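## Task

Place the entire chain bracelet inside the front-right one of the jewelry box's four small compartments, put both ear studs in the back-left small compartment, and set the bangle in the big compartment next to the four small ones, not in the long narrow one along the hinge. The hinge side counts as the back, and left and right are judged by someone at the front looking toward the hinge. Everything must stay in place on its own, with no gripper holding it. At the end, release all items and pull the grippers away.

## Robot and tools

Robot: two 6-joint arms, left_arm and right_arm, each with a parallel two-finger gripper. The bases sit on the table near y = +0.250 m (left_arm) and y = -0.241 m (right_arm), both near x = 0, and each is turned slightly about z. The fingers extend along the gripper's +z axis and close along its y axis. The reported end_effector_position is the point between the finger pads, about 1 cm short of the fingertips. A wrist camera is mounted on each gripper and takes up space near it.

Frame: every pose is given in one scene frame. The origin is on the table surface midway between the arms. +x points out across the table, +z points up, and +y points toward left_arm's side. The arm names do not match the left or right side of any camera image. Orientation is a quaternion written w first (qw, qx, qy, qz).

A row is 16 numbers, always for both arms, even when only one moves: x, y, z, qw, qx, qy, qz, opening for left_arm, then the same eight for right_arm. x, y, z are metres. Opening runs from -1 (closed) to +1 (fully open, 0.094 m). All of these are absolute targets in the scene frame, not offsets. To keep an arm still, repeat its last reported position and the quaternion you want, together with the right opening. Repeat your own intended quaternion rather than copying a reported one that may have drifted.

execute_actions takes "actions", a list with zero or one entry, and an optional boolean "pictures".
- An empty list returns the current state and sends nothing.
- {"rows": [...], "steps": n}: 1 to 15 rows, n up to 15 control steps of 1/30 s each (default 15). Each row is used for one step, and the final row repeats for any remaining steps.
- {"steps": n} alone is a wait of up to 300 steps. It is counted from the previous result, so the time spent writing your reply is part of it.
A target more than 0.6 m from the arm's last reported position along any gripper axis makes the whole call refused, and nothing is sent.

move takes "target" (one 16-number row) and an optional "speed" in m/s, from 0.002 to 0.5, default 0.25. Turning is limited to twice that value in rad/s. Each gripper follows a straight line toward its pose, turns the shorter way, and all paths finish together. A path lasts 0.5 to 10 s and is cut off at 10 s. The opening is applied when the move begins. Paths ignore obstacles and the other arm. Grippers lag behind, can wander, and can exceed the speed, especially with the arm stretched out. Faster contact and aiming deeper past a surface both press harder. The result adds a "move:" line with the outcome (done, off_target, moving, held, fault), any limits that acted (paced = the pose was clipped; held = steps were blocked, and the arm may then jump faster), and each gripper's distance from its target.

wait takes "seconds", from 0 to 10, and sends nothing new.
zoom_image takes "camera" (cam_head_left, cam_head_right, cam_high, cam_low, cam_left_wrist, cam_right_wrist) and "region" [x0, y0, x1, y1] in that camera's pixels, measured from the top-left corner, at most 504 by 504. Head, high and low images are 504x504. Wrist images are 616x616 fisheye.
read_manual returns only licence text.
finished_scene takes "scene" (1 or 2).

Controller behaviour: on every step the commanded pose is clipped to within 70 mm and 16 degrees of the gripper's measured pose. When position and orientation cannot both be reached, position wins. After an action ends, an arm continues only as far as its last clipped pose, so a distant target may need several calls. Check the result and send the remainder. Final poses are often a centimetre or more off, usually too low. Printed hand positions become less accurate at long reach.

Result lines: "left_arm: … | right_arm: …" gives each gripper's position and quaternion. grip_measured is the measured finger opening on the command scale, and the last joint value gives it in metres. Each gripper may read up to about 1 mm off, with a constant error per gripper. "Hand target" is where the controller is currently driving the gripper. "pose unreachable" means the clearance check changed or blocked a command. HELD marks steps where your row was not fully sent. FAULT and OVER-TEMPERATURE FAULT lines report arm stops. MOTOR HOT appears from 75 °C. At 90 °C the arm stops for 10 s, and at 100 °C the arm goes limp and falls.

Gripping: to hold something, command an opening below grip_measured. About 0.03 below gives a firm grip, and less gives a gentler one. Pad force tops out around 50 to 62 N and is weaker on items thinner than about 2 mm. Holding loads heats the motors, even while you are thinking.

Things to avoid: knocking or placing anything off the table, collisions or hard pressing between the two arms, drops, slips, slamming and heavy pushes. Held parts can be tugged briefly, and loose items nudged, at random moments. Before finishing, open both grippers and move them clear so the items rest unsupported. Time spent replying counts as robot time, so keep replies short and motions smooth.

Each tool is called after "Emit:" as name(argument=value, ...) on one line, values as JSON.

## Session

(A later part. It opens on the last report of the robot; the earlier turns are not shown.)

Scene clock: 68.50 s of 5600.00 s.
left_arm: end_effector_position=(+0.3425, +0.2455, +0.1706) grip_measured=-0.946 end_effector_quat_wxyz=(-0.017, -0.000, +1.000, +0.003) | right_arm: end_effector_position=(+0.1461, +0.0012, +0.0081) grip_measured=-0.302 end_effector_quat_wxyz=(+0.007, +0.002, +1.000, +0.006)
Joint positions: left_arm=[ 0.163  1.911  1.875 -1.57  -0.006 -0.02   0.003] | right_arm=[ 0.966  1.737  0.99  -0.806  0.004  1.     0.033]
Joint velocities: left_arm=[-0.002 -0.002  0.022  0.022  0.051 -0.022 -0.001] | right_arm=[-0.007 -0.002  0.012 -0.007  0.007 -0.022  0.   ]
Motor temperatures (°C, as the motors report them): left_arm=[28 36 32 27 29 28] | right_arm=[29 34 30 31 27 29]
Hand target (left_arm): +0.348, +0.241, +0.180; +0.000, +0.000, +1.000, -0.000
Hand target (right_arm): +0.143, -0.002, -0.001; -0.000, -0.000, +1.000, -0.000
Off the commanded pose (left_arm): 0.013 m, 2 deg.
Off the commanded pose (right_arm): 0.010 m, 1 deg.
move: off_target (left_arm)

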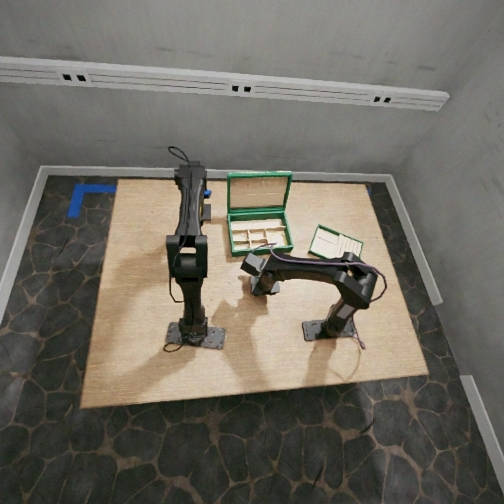

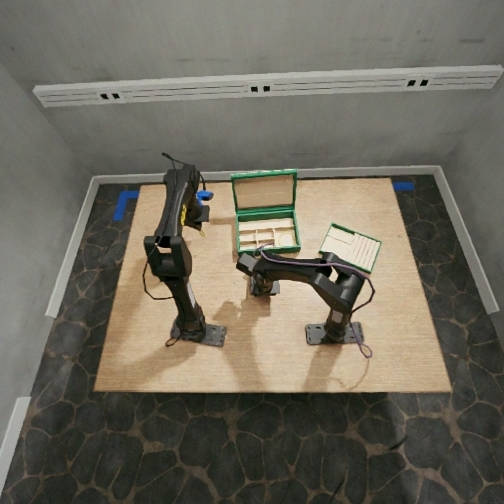

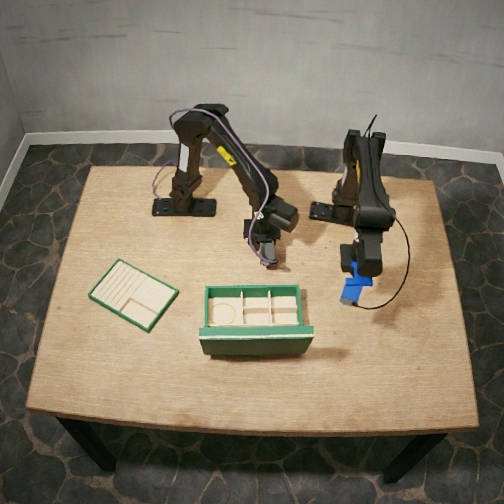

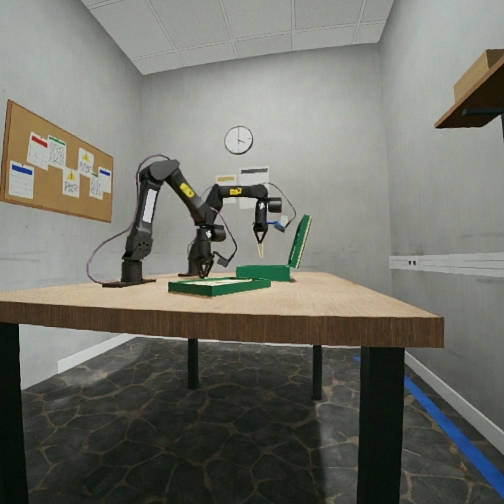

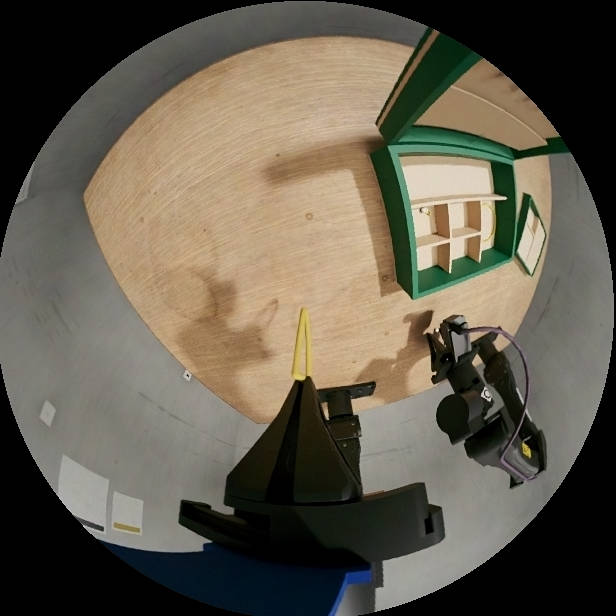

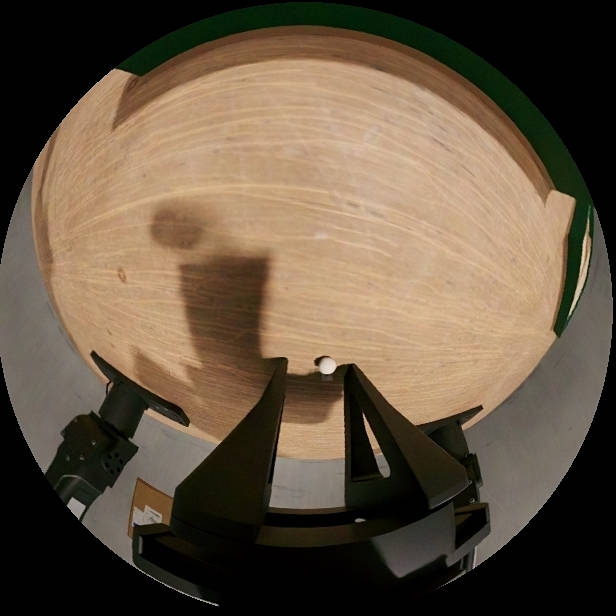

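Pearl slightly bigger; grip and deliver.

Emit:
move(target=[0.35,0.26,0.18,0,0,1,0,-0.96,0.143,-0.002,-0.001,0,0,1,0,-0.88], speed=0.08)

Emit:
move(target=[0.35,0.26,0.18,0,0,1,0,-0.96,0.25,0.03,0.12,0.13,0,0.99,0,-0.88], speed=0.12)

Emit:
move(target=[0.35,0.26,0.18,0,0,1,0,-0.96,0.38,0.075,0.1,0.26,0,0.966,0,-0.88], speed=0.12)

Emit:
move(target=[0.35,0.26,0.18,0,0,1,0,-0.96,0.388,0.075,0.037,0.26,0,0.966,0,-0.88], speed=0.05)

Scene clock: 71.20 s of 5600.00 s.
left_arm: end_effector_position=(+0.3419, +0.2582, +0.1706) grip_measured=-0.946 end_effector_quat_wxyz=(-0.018, -0.002, +1.000, +0.003) | right_arm: end_effector_position=(+0.1461, +0.0012, +0.0081) grip_measured=-0.878 end_effector_quat_wxyz=(+0.007, +0.002, +1.000, +0.006)
Joint positions: left_arm=[ 0.2    1.911  1.875 -1.571 -0.006  0.012  0.003] | right_arm=[ 0.966  1.737  0.99  -0.806  0.004  1.     0.006]
Joint velocities: left_arm=[-0.012  0.007 -0.007  0.066 -0.007 -0.095  0.   ] | right_arm=[-0.002  0.007 -0.007  0.022 -0.007  0.007 -0.   ]
Motor temperatures (°C, as the motors report them): left_arm=[28 36 33 27 29 28] | right_arm=[29 34 30 31 27 29]
Hand target (left_arm): +0.349, +0.260, +0.180; +0.000, -0.000, +1.000, +0.000
Hand target (right_arm): +0.143, -0.002, -0.001; +0.000, -0.000, +1.000, -0.000
Off the commanded pose (left_arm): 0.013 m, 2 deg.
Off the commanded pose (right_arm): 0.010 m, 1 deg.
move: off_target (left_arm)

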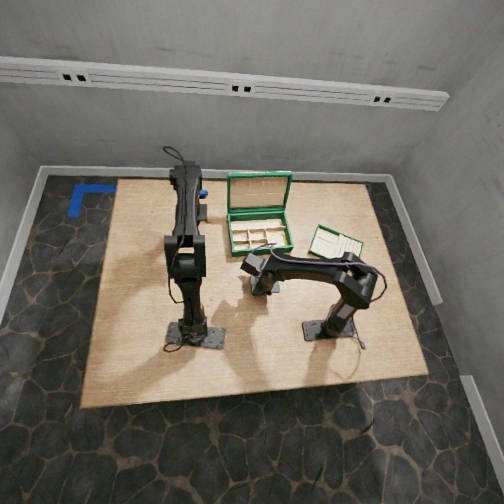

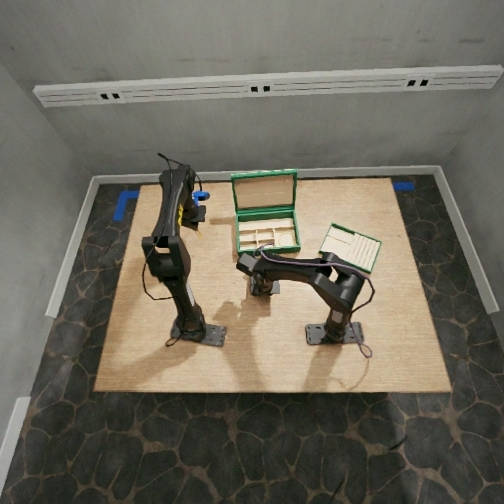

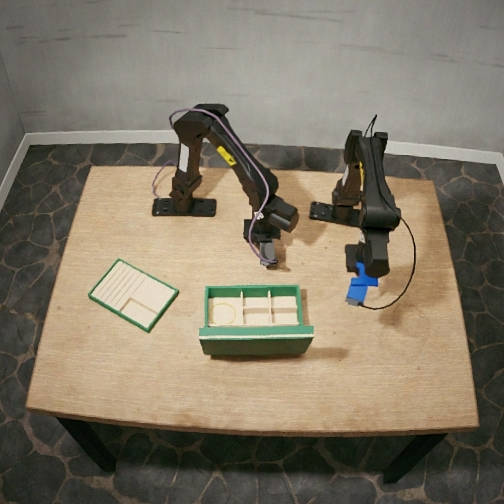

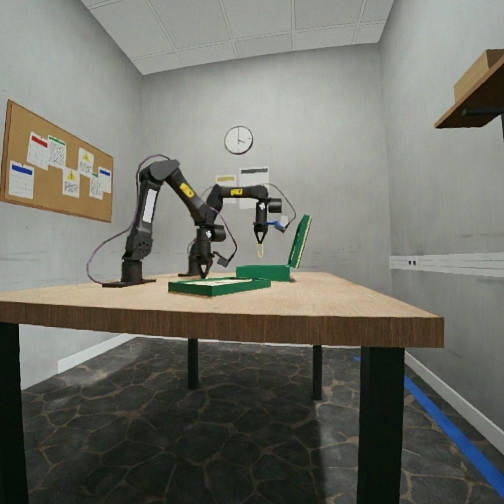

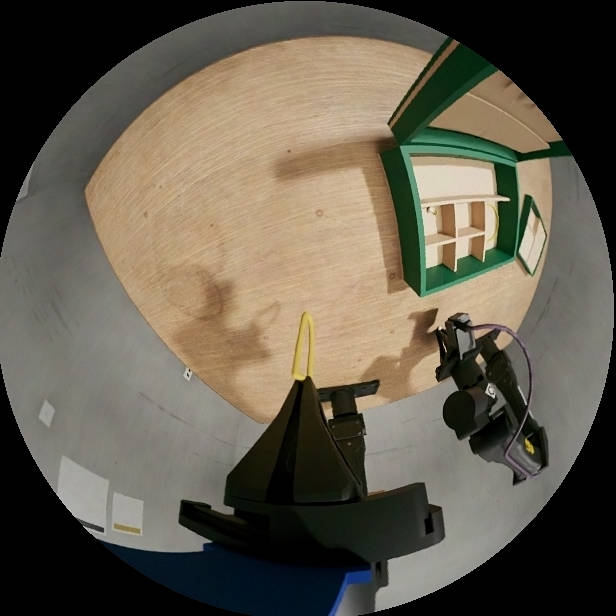

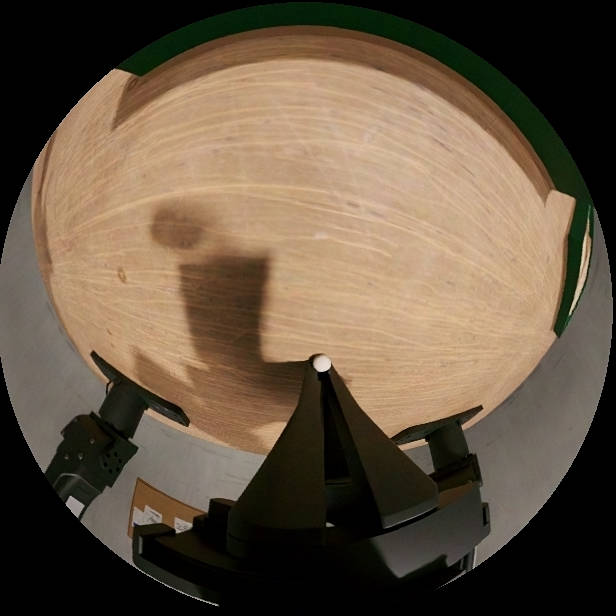

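Scene clock: 73.07 s of 5600.00 s.
left_arm: end_effector_position=(+0.3417, +0.2582, +0.1706) grip_measured=-0.946 end_effector_quat_wxyz=(-0.018, -0.001, +1.000, +0.002) | right_arm: end_effector_position=(+0.2477, +0.0350, +0.1220) grip_measured=-0.878 end_effector_quat_wxyz=(+0.133, +0.000, +0.991, +0.017)
Joint positions: left_arm=[ 0.2    1.911  1.875 -1.572 -0.006  0.015  0.003] | right_arm=[ 0.874  1.79   1.496 -1.082  0.187  0.886  0.006]
Joint velocities: left_arm=[-0.007 -0.012  0.002  0.037  0.037 -0.007 -0.001] | right_arm=[-0.012 -0.002 -0.007  0.007 -0.022  0.037  0.   ]
Motor temperatures (°C, as the motors report them): left_arm=[28 36 33 27 29 28] | right_arm=[29 34 30 31 27 29]
Hand target (left_arm): +0.349, +0.260, +0.180; +0.000, -0.000, +1.000, +0.000
Hand target (right_arm): +0.251, +0.030, +0.120; +0.130, +0.001, +0.992, +0.002
Off the commanded pose (left_arm): 0.013 m, 2 deg.
Off the commanded pose (right_arm): 0.006 m, 2 deg.
move: off_target (left_arm)

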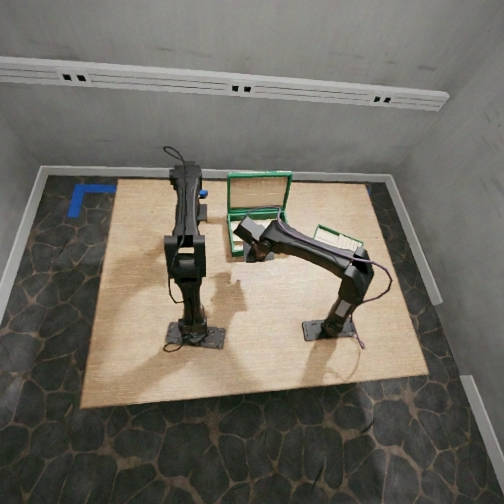

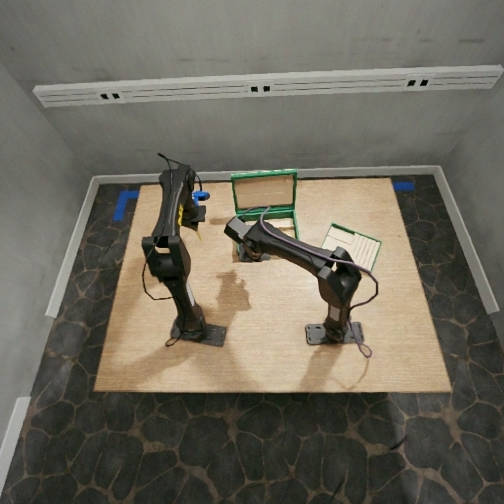

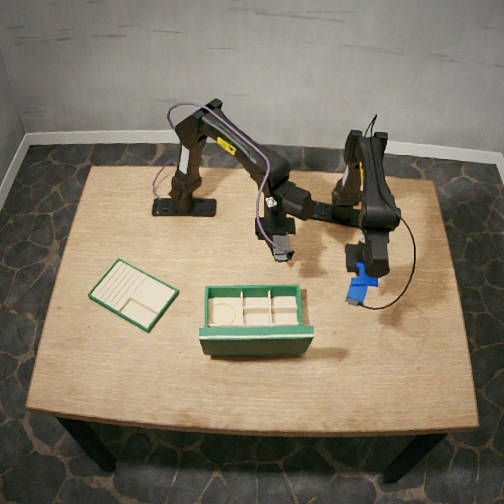

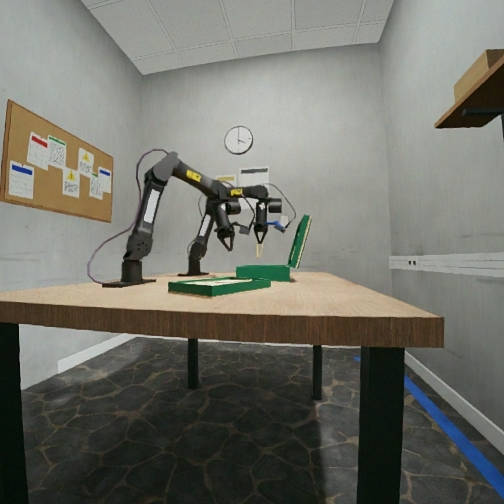

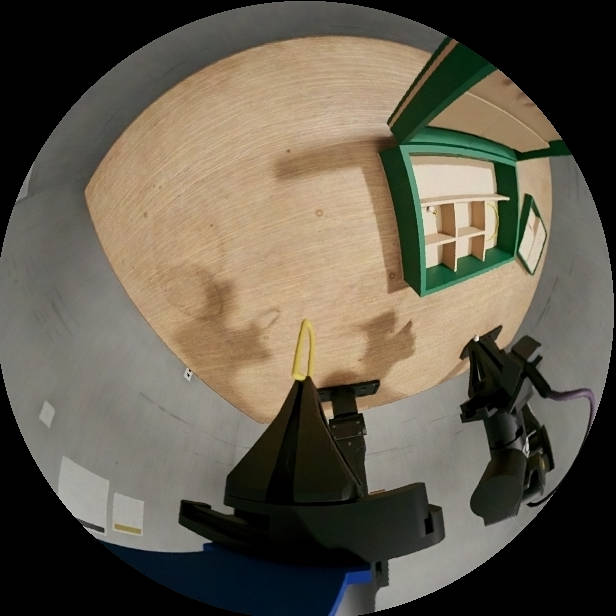

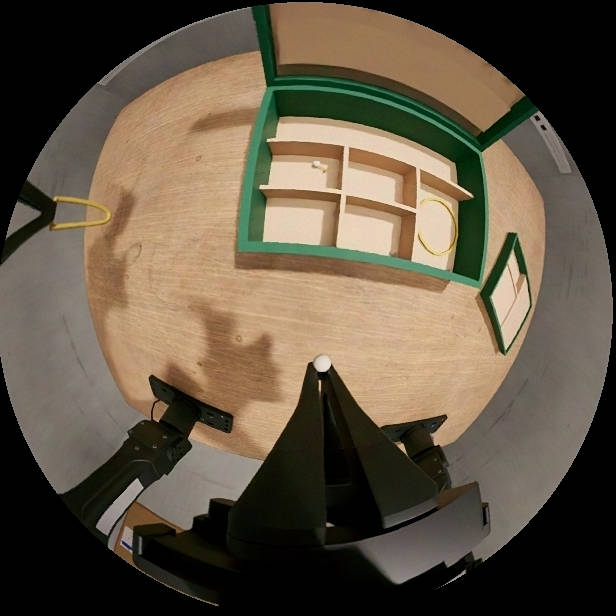

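Scene clock: 74.77 s of 5600.00 s.
left_arm: end_effector_position=(+0.3417, +0.2582, +0.1706) grip_measured=-0.946 end_effector_quat_wxyz=(-0.018, -0.001, +1.000, +0.002) | right_arm: end_effector_position=(+0.3707, +0.0727, +0.0966) grip_measured=-0.878 end_effector_quat_wxyz=(+0.248, -0.003, +0.969, +0.001)
Joint positions: left_arm=[ 0.2    1.911  1.875 -1.572 -0.006  0.015  0.003] | right_arm=[ 0.782  2.108  1.762 -0.862  0.353  0.74   0.006]
Joint velocities: left_arm=[ 0.002  0.007 -0.007 -0.066  0.051 -0.022 -0.   ] | right_arm=[ 0.017 -0.002 -0.007 -0.007  0.081  0.037  0.   ]
Motor temperatures (°C, as the motors report them): left_arm=[28 36 33 27 29 28] | right_arm=[29 34 30 31 27 29]
Hand target (left_arm): +0.349, +0.260, +0.180; +0.000, -0.000, +1.000, +0.000
Hand target (right_arm): +0.380, +0.073, +0.100; +0.259, +0.001, +0.966, +0.002
Off the commanded pose (left_arm): 0.013 m, 2 deg.
Off the commanded pose (right_arm): 0.010 m, 2 deg.
move: off_target (left_arm)

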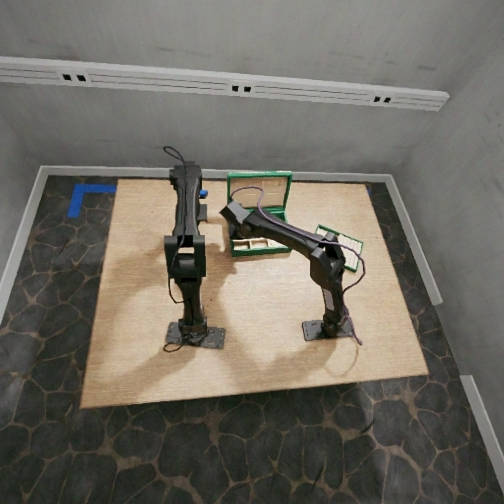

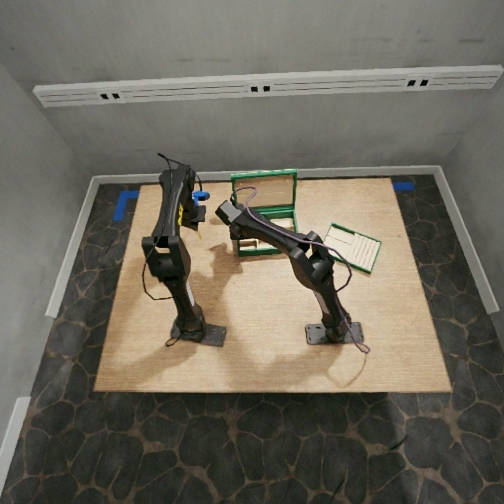

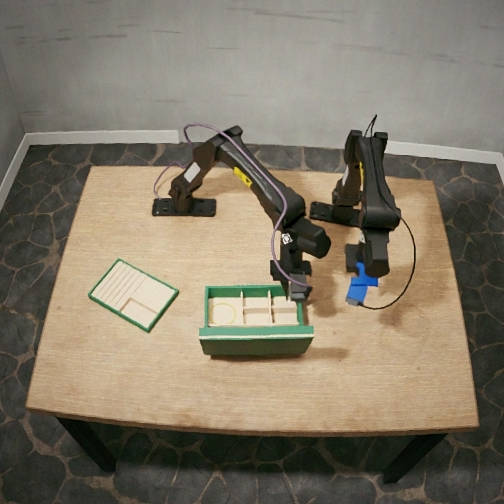

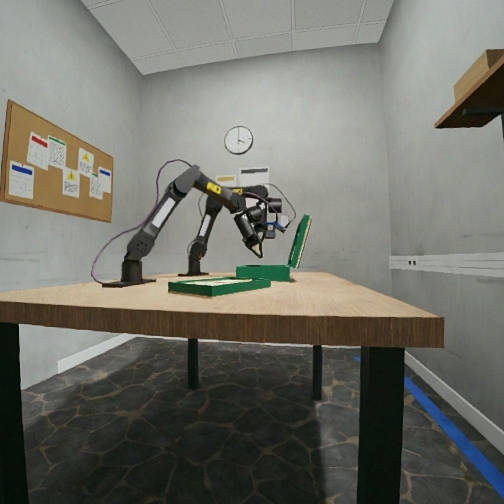

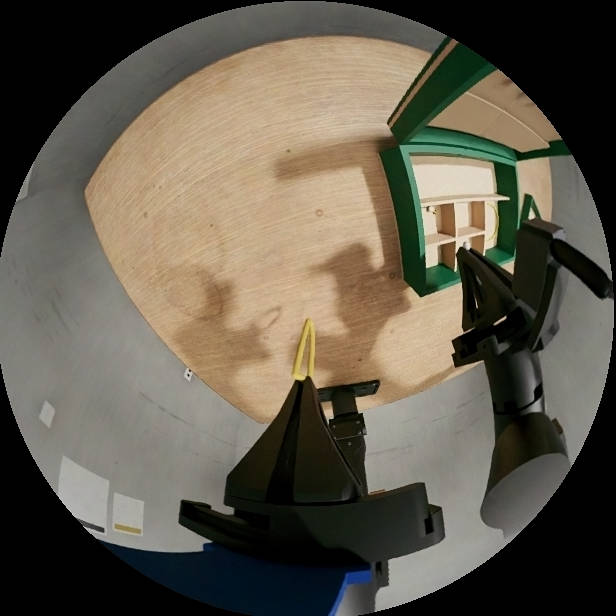

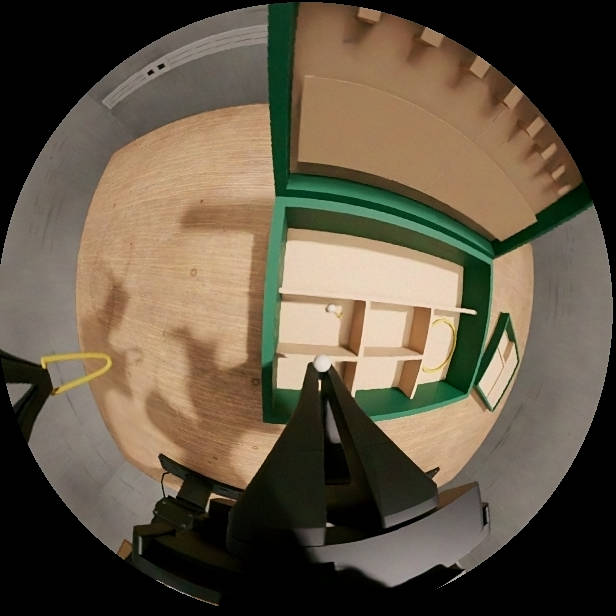

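Scene clock: 76.47 s of 5600.00 s.
left_arm: end_effector_position=(+0.3417, +0.2582, +0.1706) grip_measured=-0.946 end_effector_quat_wxyz=(-0.018, -0.001, +1.000, +0.002) | right_arm: end_effector_position=(+0.3845, +0.0808, +0.0452) grip_measured=-0.878 end_effector_quat_wxyz=(+0.259, -0.002, +0.966, +0.010)
Joint positions: left_arm=[ 0.2    1.911  1.875 -1.572 -0.006  0.015  0.003] | right_arm=[ 0.773  2.184  1.661 -0.651  0.353  0.727  0.006]
Joint velocities: left_arm=[ 0.002 -0.002 -0.002  0.007 -0.037 -0.007  0.001] | right_arm=[-0.012 -0.012  0.002  0.007  0.051  0.051  0.   ]
Motor temperatures (°C, as the motors report them): left_arm=[28 36 33 27 29 28] | right_arm=[29 34 30 31 27 29]
Hand target (left_arm): +0.349, +0.260, +0.180; +0.000, -0.000, +1.000, +0.000
Hand target (right_arm): +0.387, +0.074, +0.037; +0.260, +0.000, +0.966, -0.000
Off the commanded pose (left_arm): 0.013 m, 2 deg.
Off the commanded pose (right_arm): 0.011 m, 1 deg.
move: off_target (left_arm, right_arm)

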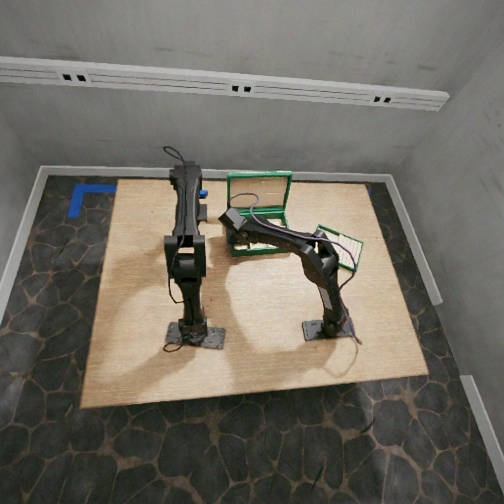

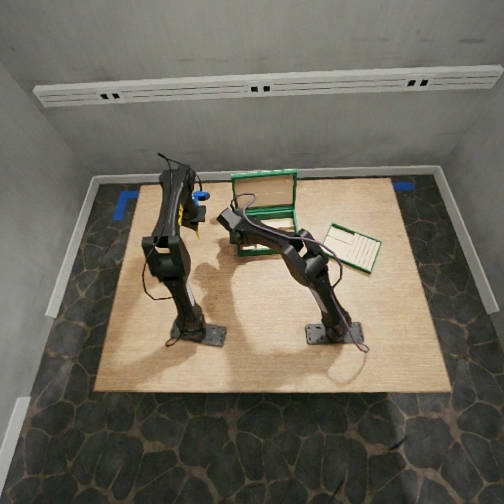

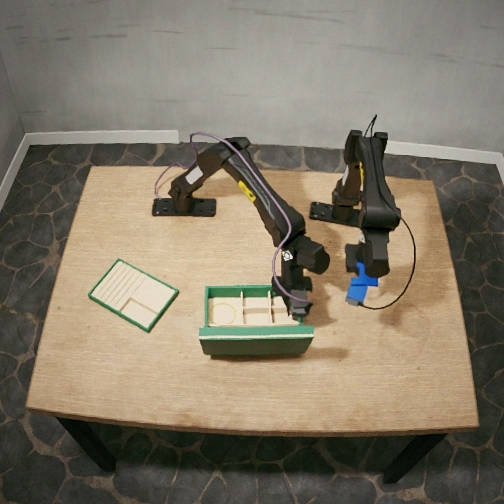

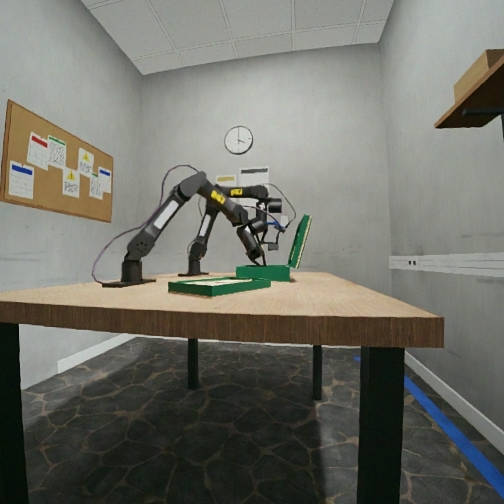

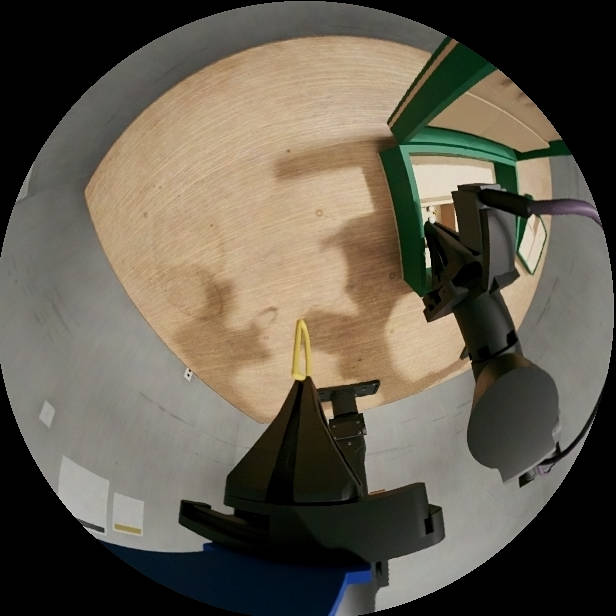

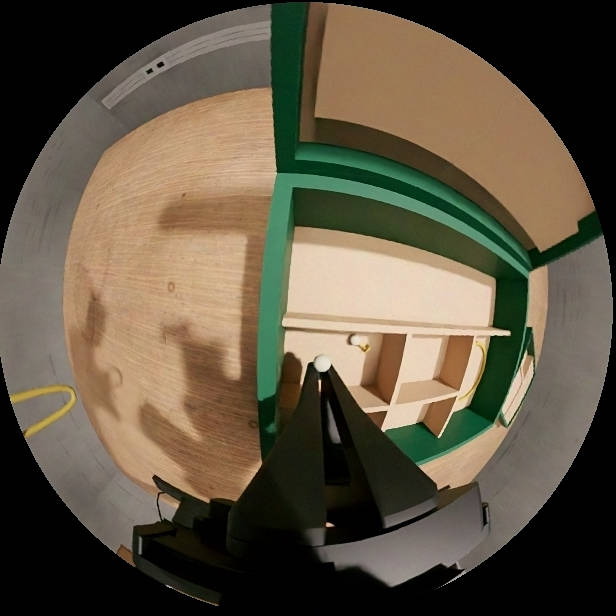

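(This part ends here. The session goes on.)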